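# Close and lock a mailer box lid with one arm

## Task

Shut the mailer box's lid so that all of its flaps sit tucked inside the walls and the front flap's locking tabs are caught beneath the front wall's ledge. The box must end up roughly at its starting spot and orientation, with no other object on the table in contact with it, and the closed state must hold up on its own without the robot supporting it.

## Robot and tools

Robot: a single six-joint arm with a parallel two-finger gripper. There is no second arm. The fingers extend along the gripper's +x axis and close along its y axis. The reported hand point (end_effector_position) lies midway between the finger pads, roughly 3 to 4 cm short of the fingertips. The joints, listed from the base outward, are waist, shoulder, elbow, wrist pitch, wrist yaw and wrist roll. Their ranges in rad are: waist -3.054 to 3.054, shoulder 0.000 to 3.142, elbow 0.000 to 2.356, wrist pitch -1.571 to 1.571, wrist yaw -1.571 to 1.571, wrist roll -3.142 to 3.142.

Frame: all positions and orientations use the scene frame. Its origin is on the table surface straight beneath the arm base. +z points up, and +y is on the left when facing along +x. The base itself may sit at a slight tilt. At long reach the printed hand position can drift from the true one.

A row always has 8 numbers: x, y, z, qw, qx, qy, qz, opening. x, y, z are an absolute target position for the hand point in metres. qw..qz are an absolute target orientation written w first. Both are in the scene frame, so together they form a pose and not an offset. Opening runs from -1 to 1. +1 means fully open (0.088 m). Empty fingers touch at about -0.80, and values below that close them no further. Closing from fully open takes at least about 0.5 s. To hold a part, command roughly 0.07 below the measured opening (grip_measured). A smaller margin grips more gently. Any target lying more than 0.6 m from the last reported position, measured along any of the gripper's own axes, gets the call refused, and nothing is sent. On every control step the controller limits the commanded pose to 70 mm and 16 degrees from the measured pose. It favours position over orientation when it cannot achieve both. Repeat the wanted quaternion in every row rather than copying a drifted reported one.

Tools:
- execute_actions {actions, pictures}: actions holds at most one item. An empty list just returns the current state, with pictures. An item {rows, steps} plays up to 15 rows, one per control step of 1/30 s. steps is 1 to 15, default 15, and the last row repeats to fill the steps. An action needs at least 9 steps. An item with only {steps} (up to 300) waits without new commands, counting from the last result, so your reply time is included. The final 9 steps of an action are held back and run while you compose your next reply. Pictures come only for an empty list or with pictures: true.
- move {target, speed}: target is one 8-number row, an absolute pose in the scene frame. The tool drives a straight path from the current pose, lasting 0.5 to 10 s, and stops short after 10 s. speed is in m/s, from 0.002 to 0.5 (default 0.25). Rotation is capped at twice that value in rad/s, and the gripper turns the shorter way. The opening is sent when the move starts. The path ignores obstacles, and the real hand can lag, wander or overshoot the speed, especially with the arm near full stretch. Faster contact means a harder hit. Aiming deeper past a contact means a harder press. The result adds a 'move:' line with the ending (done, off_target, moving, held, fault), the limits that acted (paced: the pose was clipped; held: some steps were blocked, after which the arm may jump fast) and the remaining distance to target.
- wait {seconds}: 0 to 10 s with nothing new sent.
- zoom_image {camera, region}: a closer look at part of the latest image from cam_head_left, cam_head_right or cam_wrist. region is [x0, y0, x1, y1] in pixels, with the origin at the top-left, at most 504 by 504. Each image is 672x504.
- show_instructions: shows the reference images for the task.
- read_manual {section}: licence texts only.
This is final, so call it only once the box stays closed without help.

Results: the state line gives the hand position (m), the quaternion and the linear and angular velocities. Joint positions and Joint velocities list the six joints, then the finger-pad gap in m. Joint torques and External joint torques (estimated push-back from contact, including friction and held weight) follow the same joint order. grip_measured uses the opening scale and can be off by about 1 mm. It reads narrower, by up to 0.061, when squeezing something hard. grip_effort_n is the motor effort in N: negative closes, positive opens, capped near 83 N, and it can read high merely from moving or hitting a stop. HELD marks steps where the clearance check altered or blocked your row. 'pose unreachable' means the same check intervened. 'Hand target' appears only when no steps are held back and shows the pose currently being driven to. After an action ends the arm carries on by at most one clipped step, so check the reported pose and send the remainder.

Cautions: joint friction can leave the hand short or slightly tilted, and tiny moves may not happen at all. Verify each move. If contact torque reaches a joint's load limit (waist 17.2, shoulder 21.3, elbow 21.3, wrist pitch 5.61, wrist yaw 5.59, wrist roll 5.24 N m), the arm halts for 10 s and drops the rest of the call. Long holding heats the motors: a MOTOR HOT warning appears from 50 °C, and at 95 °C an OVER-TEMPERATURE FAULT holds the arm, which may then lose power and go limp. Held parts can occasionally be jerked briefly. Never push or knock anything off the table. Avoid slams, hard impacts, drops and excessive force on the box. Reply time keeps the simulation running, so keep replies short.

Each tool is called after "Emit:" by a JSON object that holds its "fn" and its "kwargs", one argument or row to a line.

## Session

Emit:
{"fn": "execute_actions", "kwargs": {
  "actions": []
}}

Emit:
{"fn": "show_instructions", "kwargs": {

}}

Scene clock: 0.00 s of 3920.00 s.
end_effector_position=(+0.3083, +0.0296, +0.4435) grip_measured=+0.819 grip_effort_n=n/a end_effector_quat_wxyz=(+0.998, -0.034, -0.046, +0.003) end_effector_velocity=(-0.000, +0.004, -0.002) end_effector_angular_velocity=(-0.024, +0.009, +0.022)
Joint positions: [-0.027  0.844  0.671  0.248  0.017  0.009  0.079]
Joint velocities: [ 0.002 -0.002 -0.002 -0.007 -0.022 -0.022  0.   ]
Joint torques (N m, as the arm reports them, + toward a larger angle): no reading
External joint torques (N m, as the arm's controller estimates them; a push from outside toward a larger angle lowers the number): no reading
Heat: hottest shoulder 32 °C (+0.0 °C/min).
Hand target: +0.308, +0.030, +0.443; +0.998, -0.034, -0.046, +0.003

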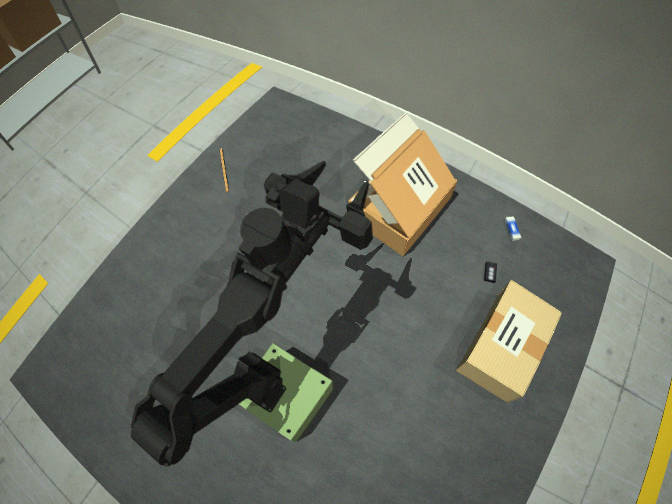

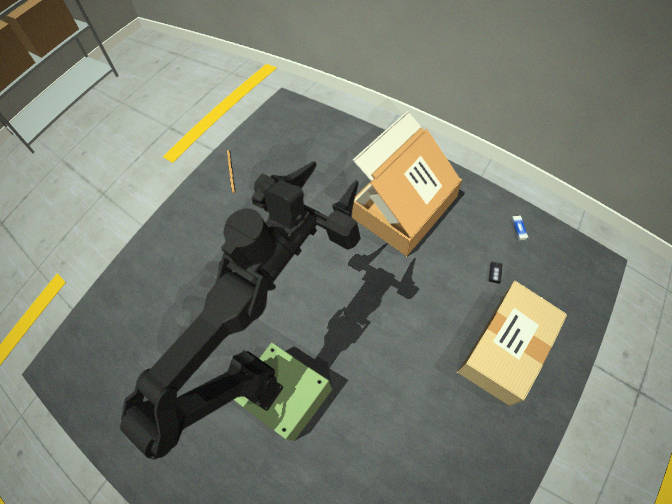

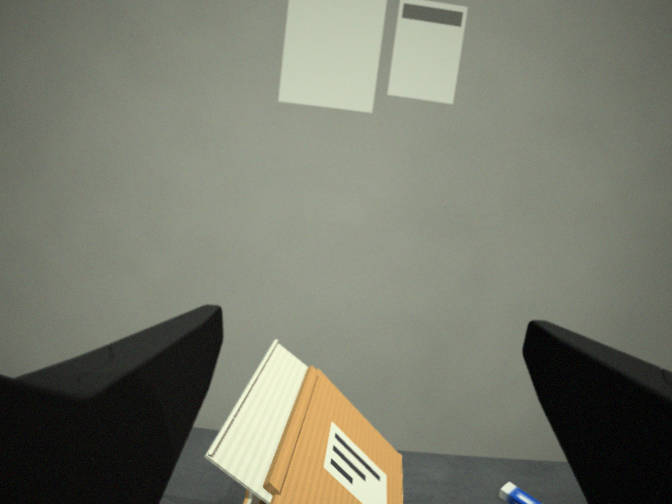

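Reference images for this scene: manual page 1, manual page 2, manual page 3, manual page 4, manual page 5, manual page 6.

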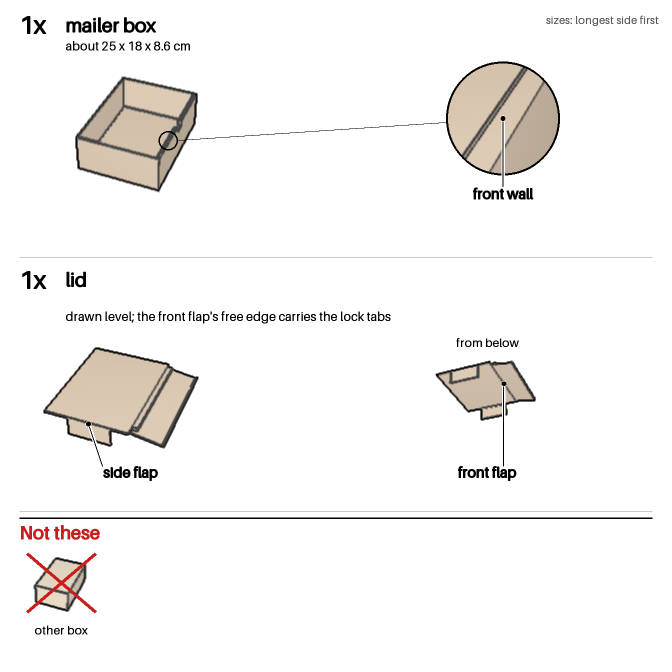

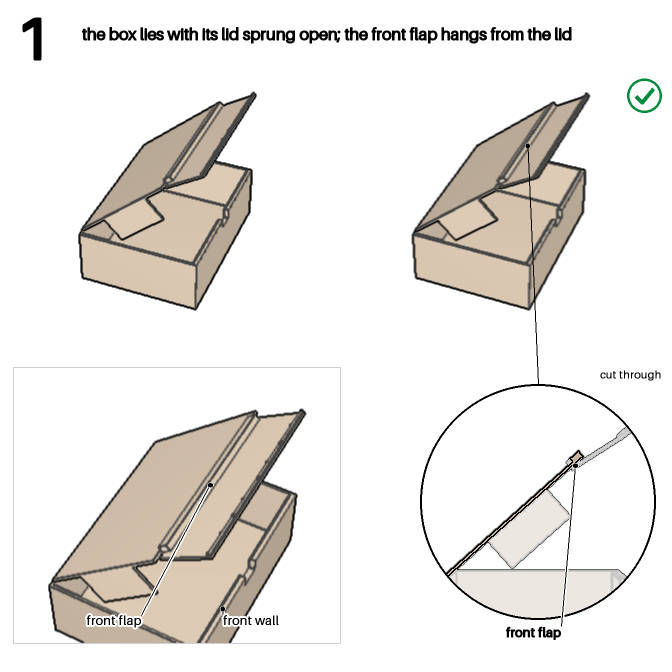

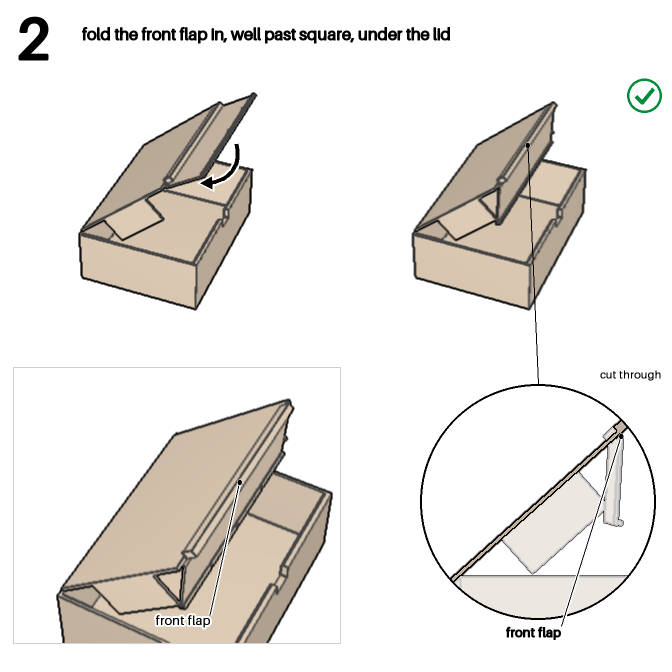

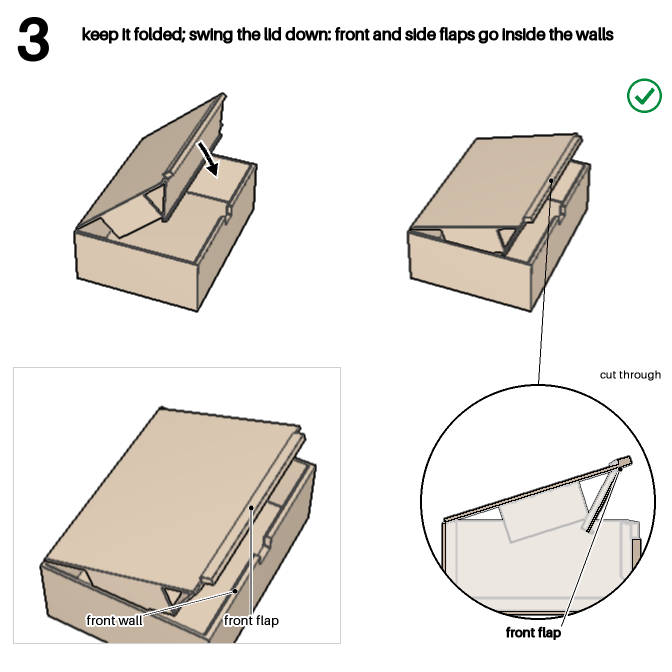

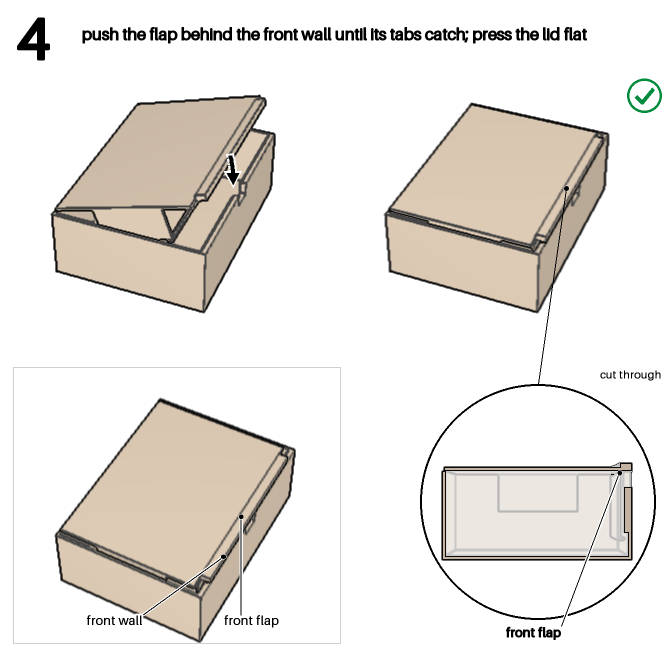

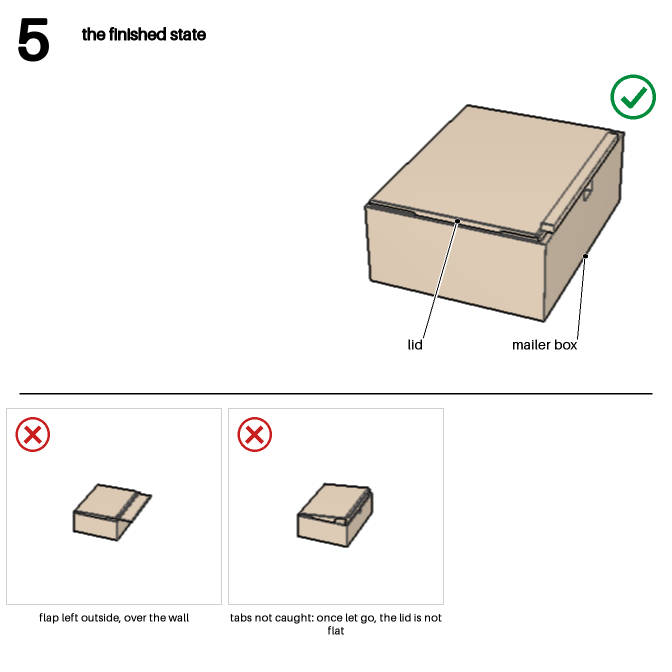

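Nearly the same place. Same measuring views.

Emit:
{"fn": "move", "kwargs": {
  "target": [0.30,0.05,0.36,0.924,0,0.383,0,1]
}}

Emit:
{"fn": "move", "kwargs": {
  "target": [0.39,0.06,0.27,0.9976,0,0,-0.0698,1]
}}

Scene clock: 2.53 s of 3920.00 s.
end_effector_position=(+0.2993, +0.0484, +0.3584) grip_measured=+0.979 grip_effort_n=20.7 end_effector_quat_wxyz=(+0.924, +0.001, +0.382, -0.005) end_effector_velocity=(-0.003, -0.002, -0.004) end_effector_angular_velocity=(-0.014, +0.035, -0.005)
Joint positions: [ 0.063  1.135  1.152 -0.815  0.028  0.137  0.087]
Joint velocities: [-0.002  0.012  0.012 -0.037  0.007 -0.007 -0.   ]
Joint torques (N m, as the arm reports them, + toward a larger angle): [-0.02 -3.14  7.84  1.3  -0.1   0.17]
External joint torques (N m, as the arm's controller estimates them; a push from outside toward a larger angle lowers the number): [ 0.31  0.11  1.44 -0.12 -0.17  0.16]
Heat: hottest shoulder 32 °C (+0.0 °C/min).
Hand target: +0.301, +0.050, +0.360; +0.924, +0.003, +0.383, -0.003
Off the commanded pose: 0.002 m, 1 deg.
Kept back: nothing.
move: done

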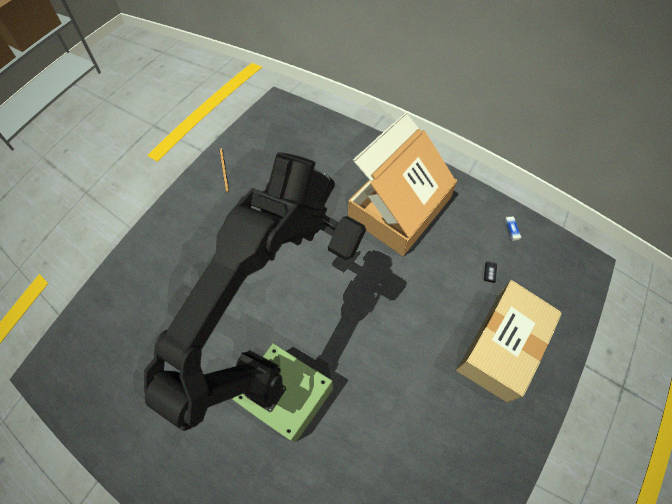

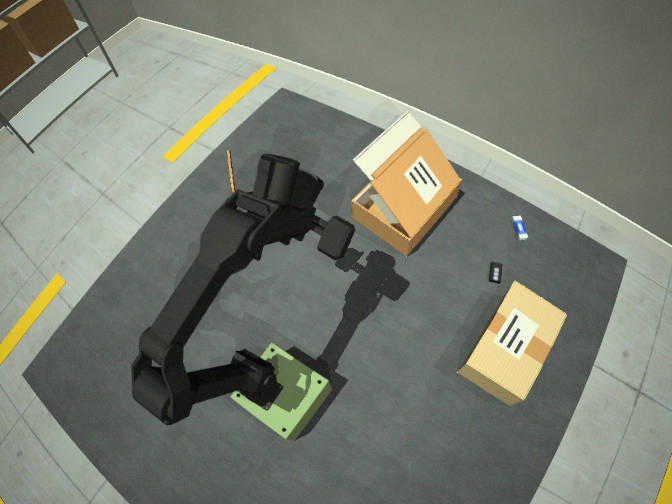

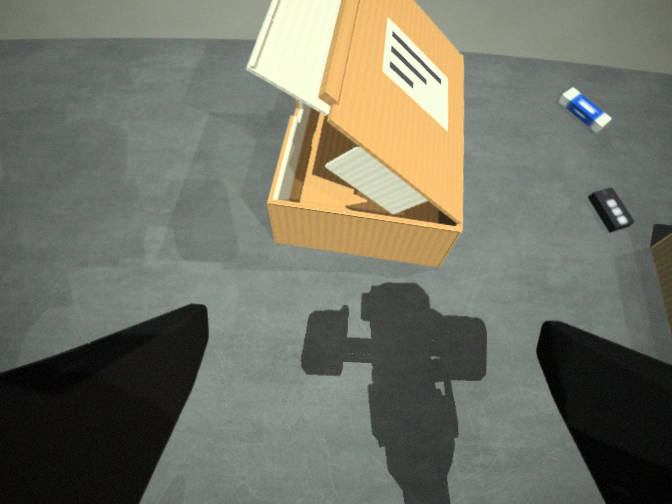

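Scene clock: 4.73 s of 3920.00 s.
end_effector_position=(+0.3892, +0.0598, +0.2750) grip_measured=+0.979 grip_effort_n=20.7 end_effector_quat_wxyz=(+0.998, +0.003, -0.005, -0.066) end_effector_velocity=(+0.001, -0.002, -0.001) end_effector_angular_velocity=(-0.019, -0.010, -0.009)
Joint positions: [0.221 1.593 0.46  1.114 0.398 0.089 0.087]
Joint velocities: [-0.002  0.022 -0.002  0.037  0.007 -0.022 -0.   ]
Joint torques (N m, as the arm reports them, + toward a larger angle): [-0.18 -5.06  4.    1.95  0.14 -0.23]
External joint torques (N m, as the arm's controller estimates them; a push from outside toward a larger angle lowers the number): [ 0.31  0.15 -1.01  0.27  0.07 -0.23]
Heat: hottest shoulder 32 °C (+0.0 °C/min).
Hand target: +0.388, +0.060, +0.270; +0.998, -0.001, -0.001, -0.066
Off the commanded pose: 0.005 m, 1 deg.
Kept back: nothing.
move: done

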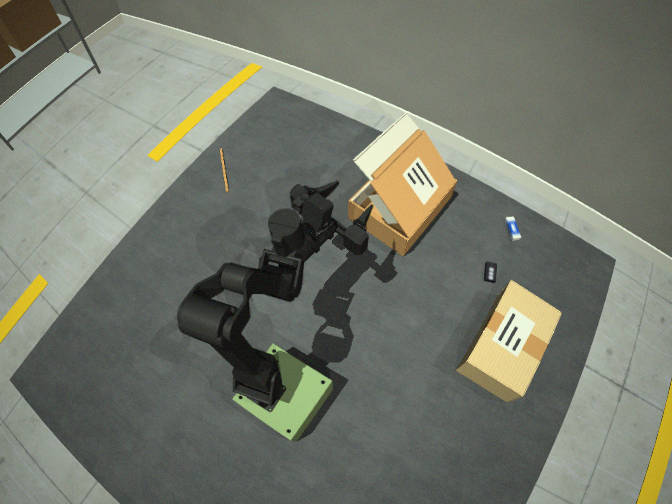

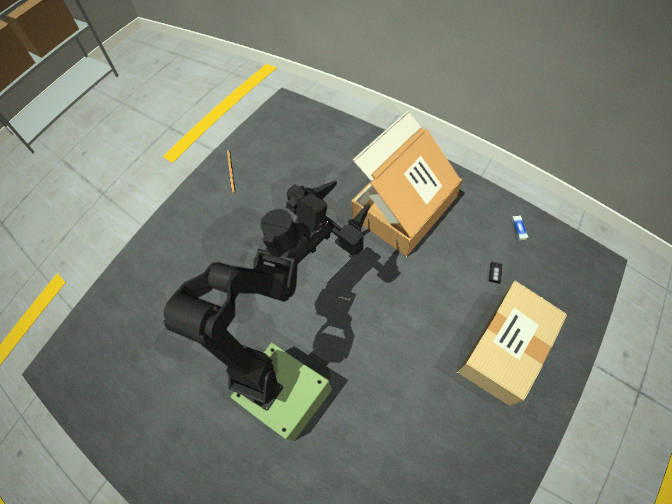

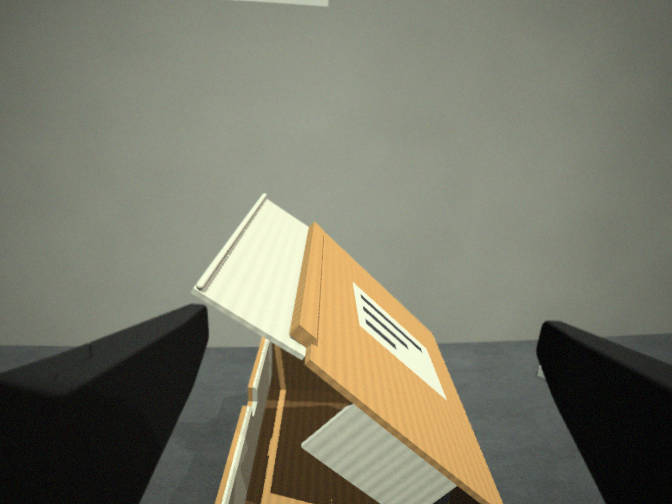

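Emit:
{"fn": "move", "kwargs": {
  "target": [0.457,0.0985,0.216,0.4913,0.8685,-0.0577,-0.0326,0.1],
  "speed": 0.35
}}

Scene clock: 8.73 s of 3920.00 s.
end_effector_position=(+0.4552, +0.0972, +0.2176) grip_measured=+0.104 grip_effort_n=-17.4 end_effector_quat_wxyz=(+0.494, +0.867, -0.057, -0.033) end_effector_velocity=(+0.001, +0.002, -0.003) end_effector_angular_velocity=(+0.016, +0.015, +0.018)
Joint positions: [0.292 2.035 0.722 1.283 0.468 2.194 0.044]
Joint velocities: [-0.002 -0.002  0.002 -0.022 -0.022  0.022  0.   ]
Joint torques (N m, as the arm reports them, + toward a larger angle): [-0.35 -7.17  4.87  1.92  0.22  0.11]
External joint torques (N m, as the arm's controller estimates them; a push from outside toward a larger angle lowers the number): [0.29 0.31 0.74 0.31 0.16 0.16]
Heat: hottest shoulder 32 °C (+0.0 °C/min).
Hand target: +0.457, +0.098, +0.216; +0.491, +0.869, -0.058, -0.033
Off the commanded pose: 0.003 m, 0 deg.
Kept back: nothing.
move: done

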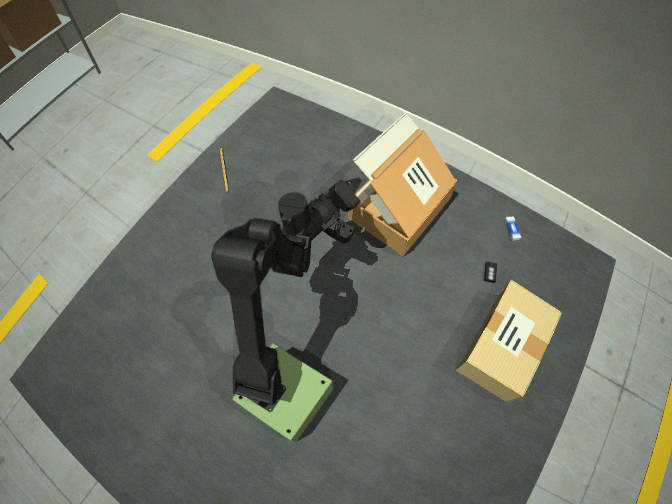

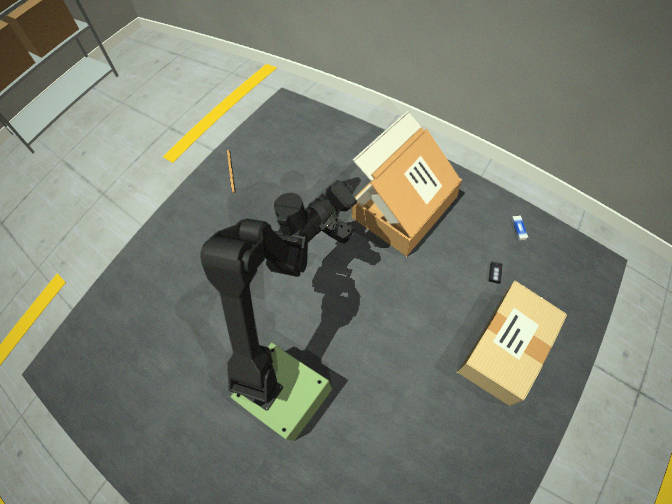

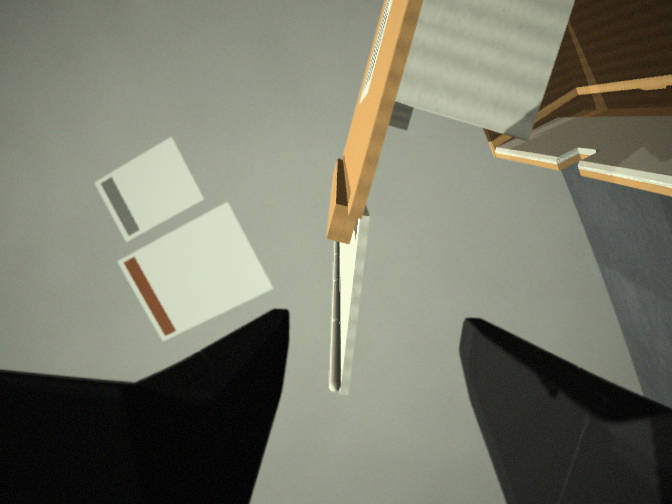

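Emit:
{"fn": "move", "kwargs": {
  "target": [0.47,0.098,0.228,0.4913,0.8685,-0.0577,-0.0326,0.1],
  "speed": 0.1
}}

Emit:
{"fn": "move", "kwargs": {
  "target": [0.525,0.0915,0.227,0.4913,0.8685,-0.0577,-0.0326,-0.1],
  "speed": 0.1
}}

Scene clock: 9.93 s of 3920.00 s.
end_effector_position=(+0.4679, +0.0982, +0.2227) grip_measured=+0.104 grip_effort_n=-17.4 end_effector_quat_wxyz=(+0.495, +0.866, -0.055, -0.037) end_effector_velocity=(+0.002, +0.000, -0.001) end_effector_angular_velocity=(-0.011, +0.013, +0.004)
Joint positions: [0.281 2.036 0.779 1.216 0.458 2.196 0.044]
Joint velocities: [-0.002 -0.002  0.007 -0.022 -0.007 -0.007 -0.   ]
Joint torques (N m, as the arm reports them, + toward a larger angle): [-0.94 -9.8   5.12  1.51 -0.1   0.05]
External joint torques (N m, as the arm's controller estimates them; a push from outside toward a larger angle lowers the number): [-0.27 -2.08  0.73 -0.11 -0.17  0.11]
Heat: hottest shoulder 33 °C (+6.0 °C/min).
Hand target: +0.470, +0.098, +0.228; +0.491, +0.868, -0.058, -0.033
Off the commanded pose: 0.006 m, 1 deg.
Kept back: nothing.
move: done

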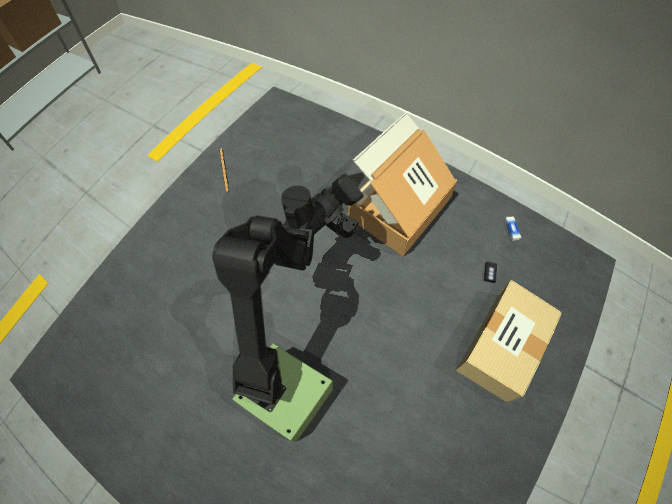

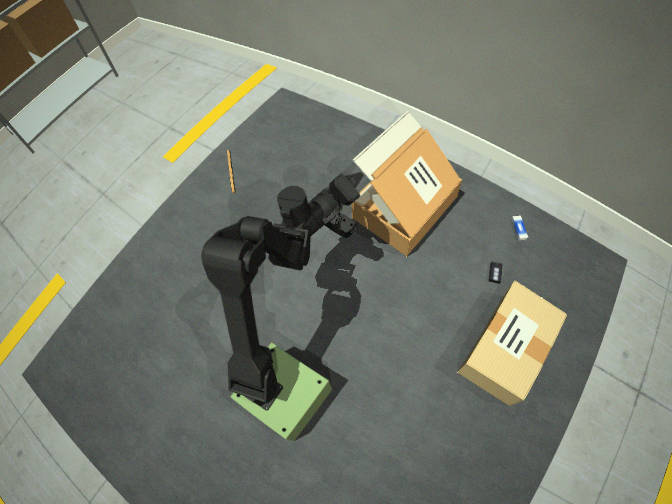

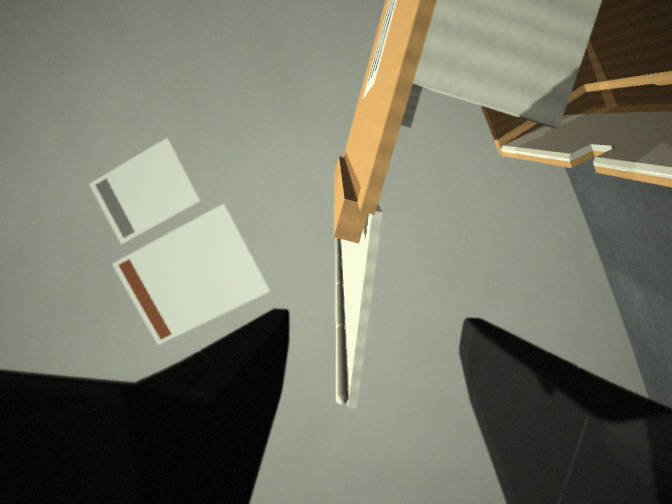

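Scene clock: 11.00 s of 3920.00 s.
end_effector_position=(+0.5225, +0.0926, +0.2302) grip_measured=-0.096 grip_effort_n=-17.4 end_effector_quat_wxyz=(+0.492, +0.868, -0.059, -0.030) end_effector_velocity=(+0.003, +0.001, +0.004) end_effector_angular_velocity=(-0.005, -0.006, +0.005)
Joint positions: [0.221 2.149 1.011 1.115 0.399 2.196 0.034]
Joint velocities: [-0.002 -0.002  0.012 -0.007 -0.007 -0.007 -0.   ]
Joint torques (N m, as the arm reports them, + toward a larger angle): [-1.13 -9.09  6.23  1.52 -0.06  0.03]
External joint torques (N m, as the arm's controller estimates them; a push from outside toward a larger angle lowers the number): [-0.31 -0.02  1.23 -0.13 -0.12  0.09]
Heat: hottest shoulder 33 °C (+5.5 °C/min).
Hand target: +0.525, +0.092, +0.227; +0.491, +0.868, -0.058, -0.033
Off the commanded pose: 0.004 m, 0 deg.
Kept back: nothing.
move: done

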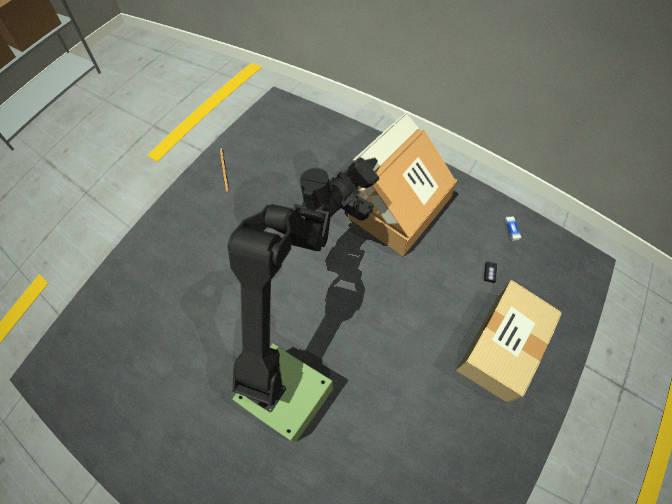

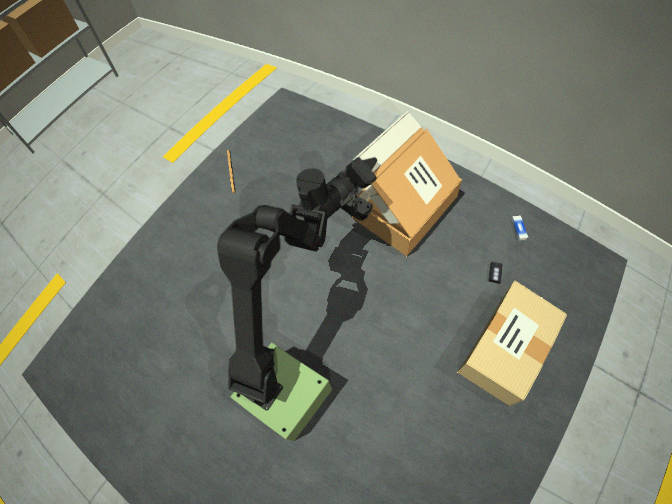

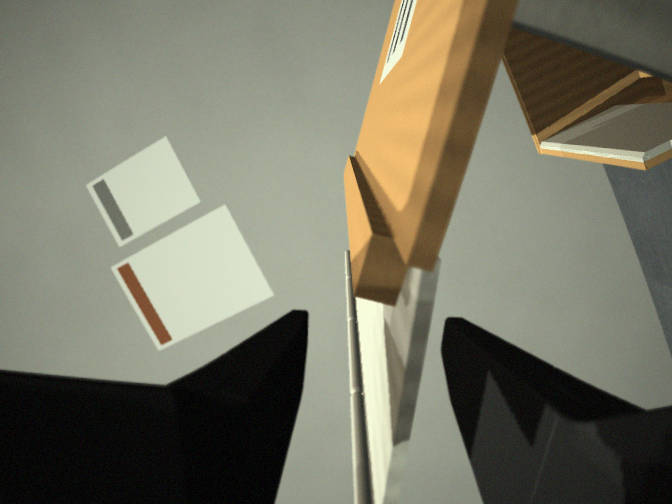

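Emit:
{"fn": "move", "kwargs": {
  "target": [0.524,0.101,0.223,0.4913,0.8685,-0.0577,-0.0326,-0.3],
  "speed": 0.03
}}

Emit:
{"fn": "move", "kwargs": {
  "target": [0.524,0.101,0.223,0.4913,0.8685,-0.0577,-0.0326,-1]
}}

Scene clock: 12.07 s of 3920.00 s.
end_effector_position=(+0.5223, +0.0996, +0.2254) grip_measured=-0.296 grip_effort_n=-17.0 end_effector_quat_wxyz=(+0.493, +0.868, -0.057, -0.033) end_effector_velocity=(-0.000, +0.001, +0.003) end_effector_angular_velocity=(+0.008, -0.004, -0.005)
Joint positions: [0.239 2.162 1.018 1.114 0.415 2.196 0.024]
Joint velocities: [ 0.002 -0.007  0.002 -0.007  0.007  0.007 -0.001]
Joint torques (N m, as the arm reports them, + toward a larger angle): [-0.36 -9.06  5.78  1.96  0.16  0.06]
External joint torques (N m, as the arm's controller estimates them; a push from outside toward a larger angle lowers the number): [ 0.41 -0.05  0.89  0.32  0.1   0.12]
Heat: hottest shoulder 33 °C (+5.0 °C/min).
Hand target: +0.524, +0.101, +0.223; +0.491, +0.868, -0.058, -0.033
Off the commanded pose: 0.003 m, 0 deg.
Kept back: nothing.
move: done

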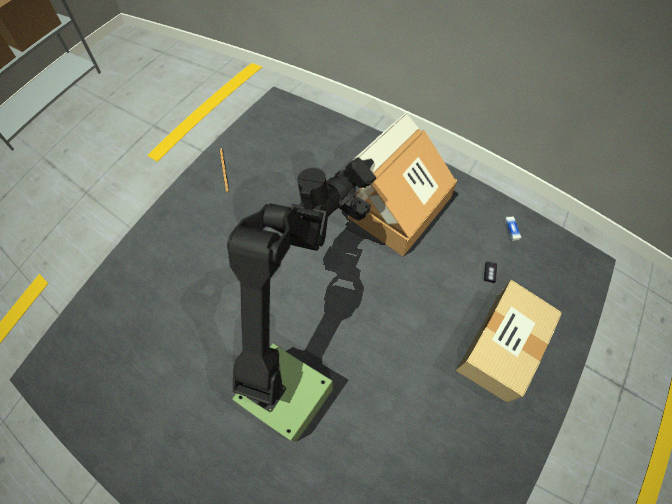

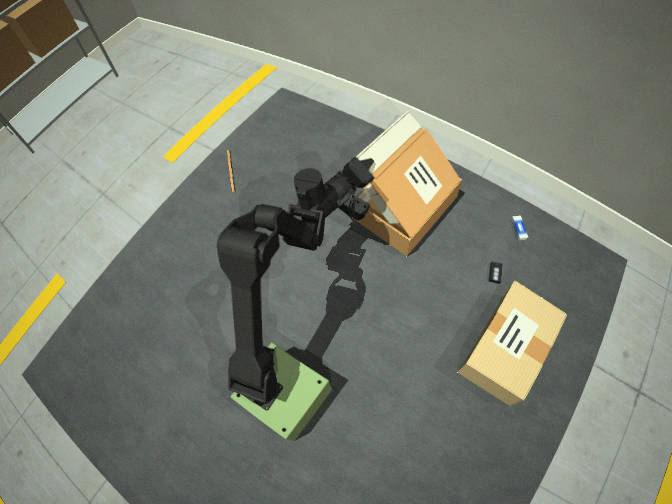

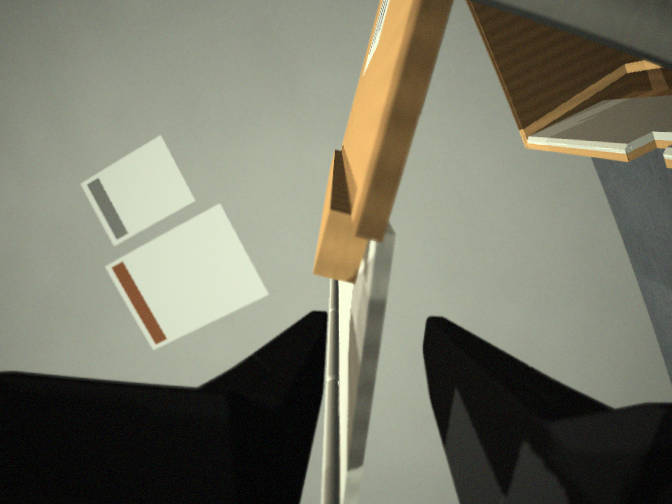

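Scene clock: 12.77 s of 3920.00 s.
end_effector_position=(+0.5224, +0.0996, +0.2256) grip_measured=-0.789 grip_effort_n=-83.5 end_effector_quat_wxyz=(+0.493, +0.868, -0.058, -0.033) end_effector_velocity=(-0.000, -0.001, -0.007) end_effector_angular_velocity=(-0.003, +0.035, +0.002)
Joint positions: [0.24  2.162 1.019 1.115 0.417 2.196 0.   ]
Joint velocities: [-0.002 -0.002 -0.002 -0.037 -0.007  0.007 -0.   ]
Joint torques (N m, as the arm reports them, + toward a larger angle): [-0.29 -8.96  5.83  1.89  0.13  0.05]
External joint torques (N m, as the arm's controller estimates them; a push from outside toward a larger angle lowers the number): [0.46 0.05 0.91 0.27 0.08 0.1 ]
Heat: hottest shoulder 33 °C (+4.7 °C/min).
Hand target: +0.524, +0.101, +0.223; +0.491, +0.868, -0.058, -0.033
Off the commanded pose: 0.003 m, 0 deg.
Kept back: nothing.
move: done

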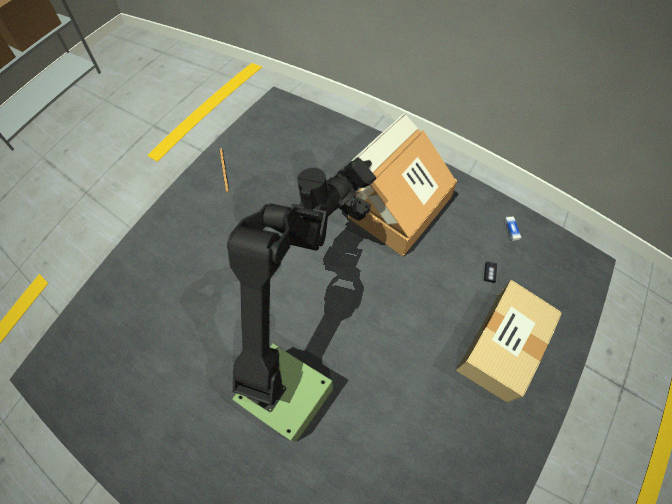

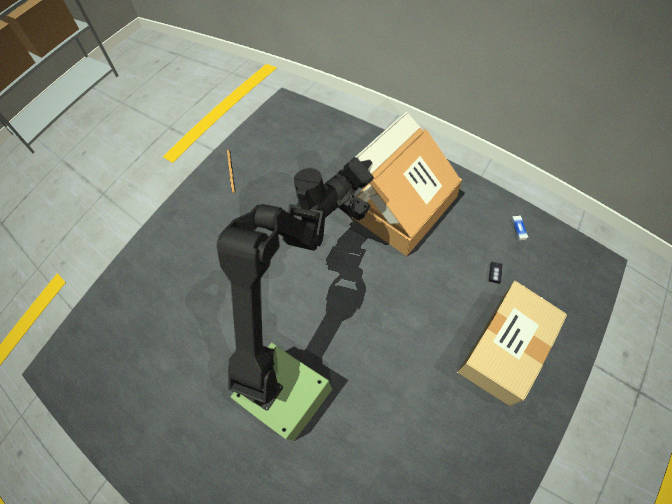

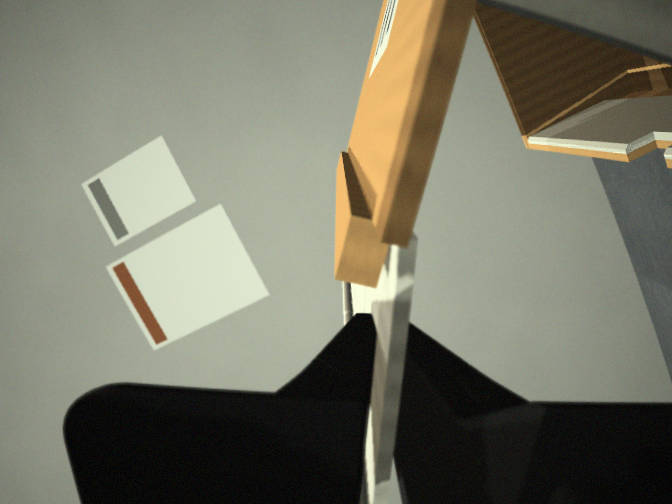

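Emit:
{"fn": "move", "kwargs": {
  "target": [0.5235,0.1038,0.207,0.7055,0.7055,-0.0469,-0.0469,-1],
  "speed": 0.2
}}

Emit:
{"fn": "move", "kwargs": {
  "target": [0.523,0.0988,0.190,0.885,0.4607,-0.0306,-0.0588,-1],
  "speed": 0.2
}}

Emit:
{"fn": "move", "kwargs": {
  "target": [0.520,0.080,0.180,0.9892,0.1302,-0.0087,-0.0657,-1],
  "speed": 0.2
}}

Scene clock: 14.97 s of 3920.00 s.
end_effector_position=(+0.5225, +0.1015, +0.2111) grip_measured=-0.789 grip_effort_n=-83.5 end_effector_quat_wxyz=(+0.702, +0.709, -0.049, -0.046) end_effector_velocity=(-0.001, +0.002, -0.004) end_effector_angular_velocity=(-0.011, +0.013, +0.009)
Joint positions: [0.248 2.212 1.02  1.167 0.428 1.666 0.   ]
Joint velocities: [ 0.002  0.002 -0.002 -0.007 -0.007 -0.007 -0.   ]
Joint torques (N m, as the arm reports them, + toward a larger angle): [-0.18 -9.01  5.24  1.88  0.12 -0.19]
External joint torques (N m, as the arm's controller estimates them; a push from outside toward a larger angle lowers the number): [ 0.54  0.1   0.52  0.25  0.07 -0.13]
Heat: hottest shoulder 34 °C (+8.0 °C/min).
Hand target: +0.523, +0.104, +0.207; +0.705, +0.706, -0.047, -0.047
Off the commanded pose: 0.005 m, 1 deg.
Kept back: nothing.
move: done

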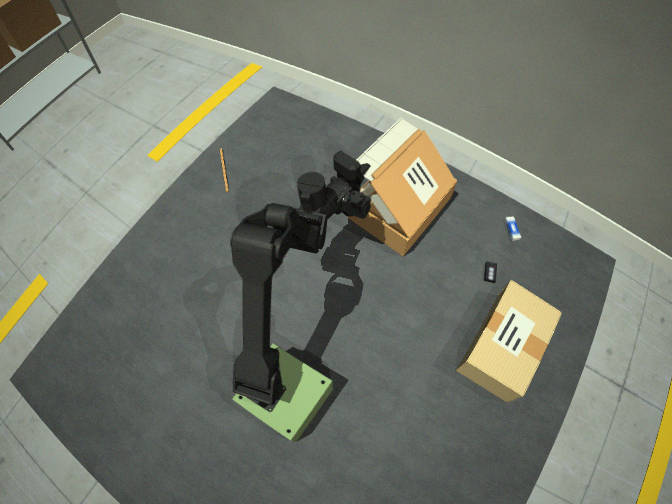

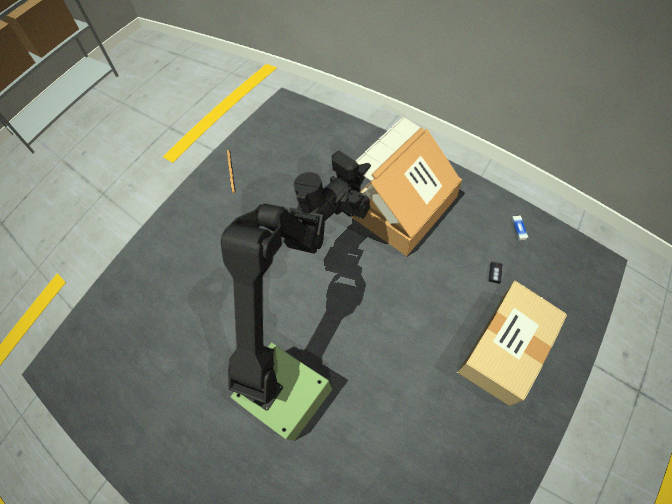

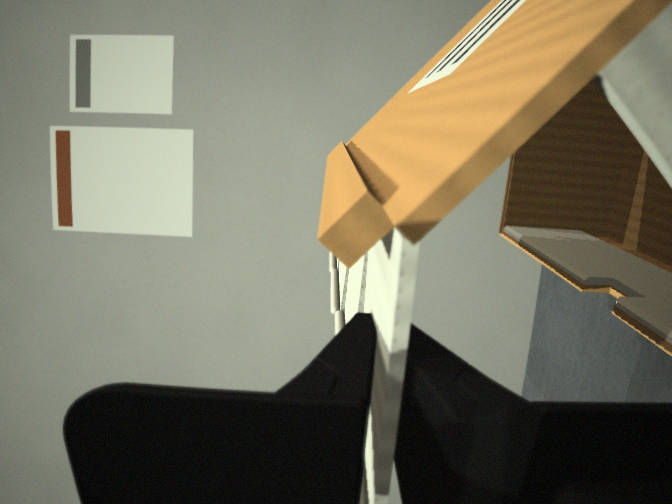

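Scene clock: 16.97 s of 3920.00 s.
end_effector_position=(+0.5232, +0.0967, +0.1944) grip_measured=-0.789 grip_effort_n=-83.5 end_effector_quat_wxyz=(+0.882, +0.466, -0.036, -0.062) end_effector_velocity=(-0.000, -0.000, -0.001) end_effector_angular_velocity=(-0.038, +0.013, +0.004)
Joint positions: [0.242 2.269 1.02  1.226 0.43  1.057 0.   ]
Joint velocities: [-0.002 -0.002 -0.002 -0.007 -0.007 -0.037  0.   ]
Joint torques (N m, as the arm reports them, + toward a larger angle): [-0.46 -9.72  4.21  1.98 -0.25 -0.29]
External joint torques (N m, as the arm's controller estimates them; a push from outside toward a larger angle lowers the number): [ 0.32 -0.47 -0.28  0.34 -0.3  -0.24]
Heat: hottest shoulder 34 °C (+7.1 °C/min).
Hand target: +0.523, +0.099, +0.190; +0.885, +0.461, -0.030, -0.059
Off the commanded pose: 0.005 m, 1 deg.
Kept back: nothing.
move: done

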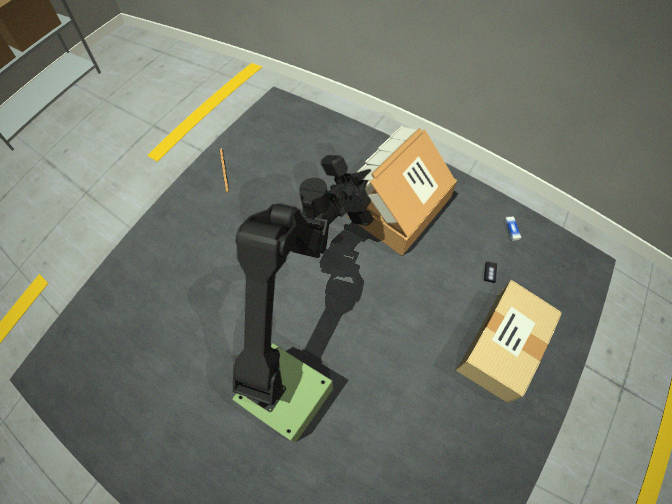

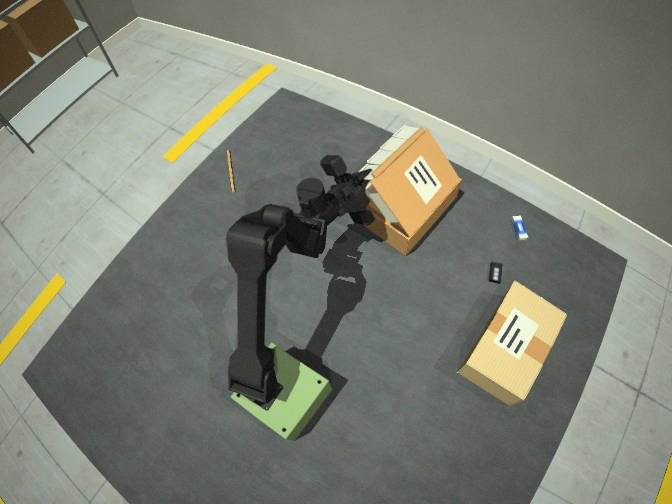

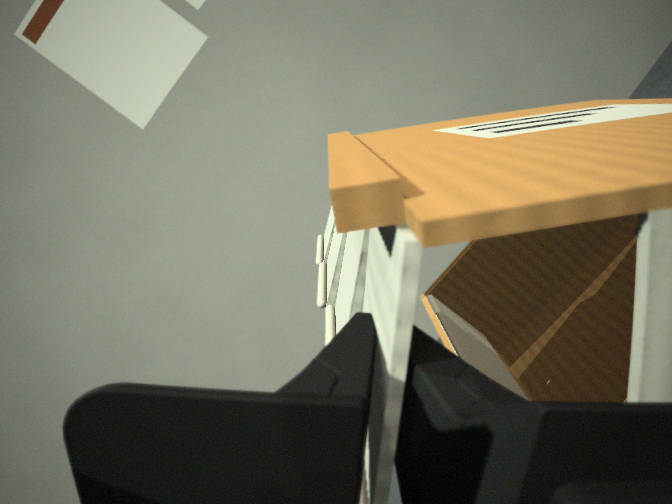

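Scene clock: 19.17 s of 3920.00 s.
end_effector_position=(+0.5205, +0.0802, +0.1823) grip_measured=-0.789 grip_effort_n=-83.5 end_effector_quat_wxyz=(+0.988, +0.141, -0.011, -0.068) end_effector_velocity=(-0.000, -0.001, -0.007) end_effector_angular_velocity=(-0.028, +0.029, +0.003)
Joint positions: [0.203 2.298 0.989 1.282 0.386 0.368 0.   ]
Joint velocities: [-0.002  0.002 -0.002 -0.022 -0.007 -0.022 -0.   ]
Joint torques (N m, as the arm reports them, + toward a larger angle): [-0.98 -9.96  3.54  2.06 -0.22 -0.56]
External joint torques (N m, as the arm's controller estimates them; a push from outside toward a larger angle lowers the number): [-0.25 -0.88 -0.66  0.4  -0.27 -0.55]
Heat: hottest shoulder 35 °C (+9.4 °C/min).
Hand target: +0.520, +0.080, +0.180; +0.989, +0.130, -0.009, -0.066
Off the commanded pose: 0.002 m, 1 deg.
Kept back: nothing.
move: done

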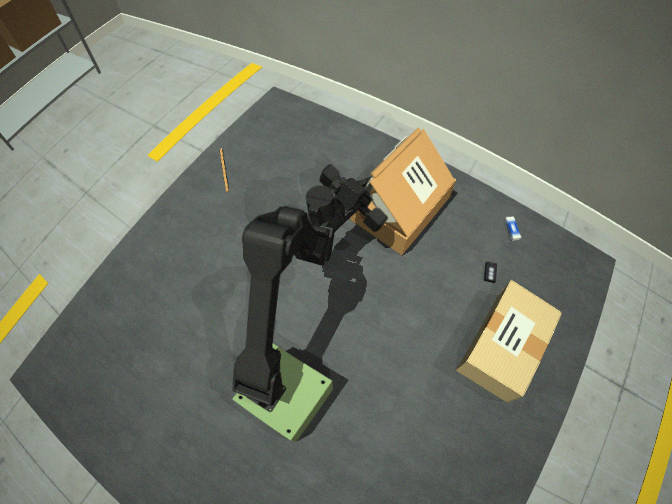

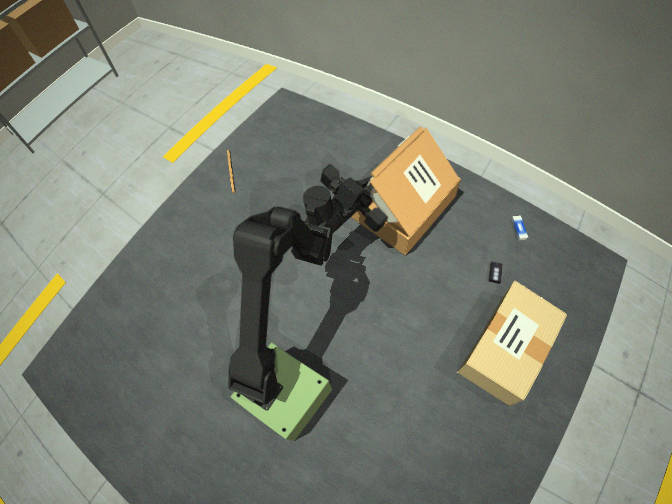

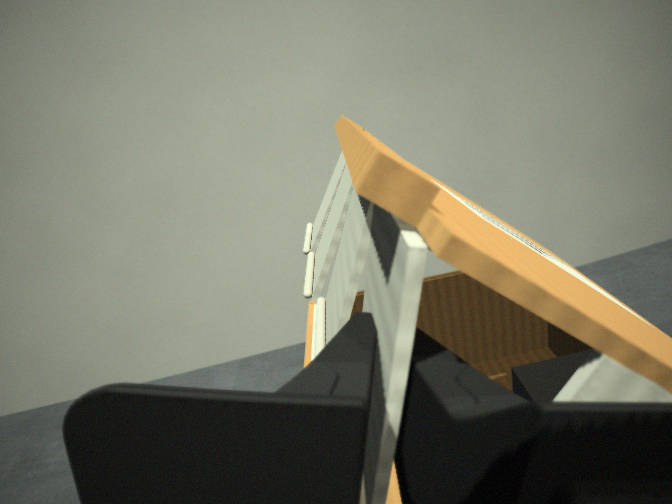

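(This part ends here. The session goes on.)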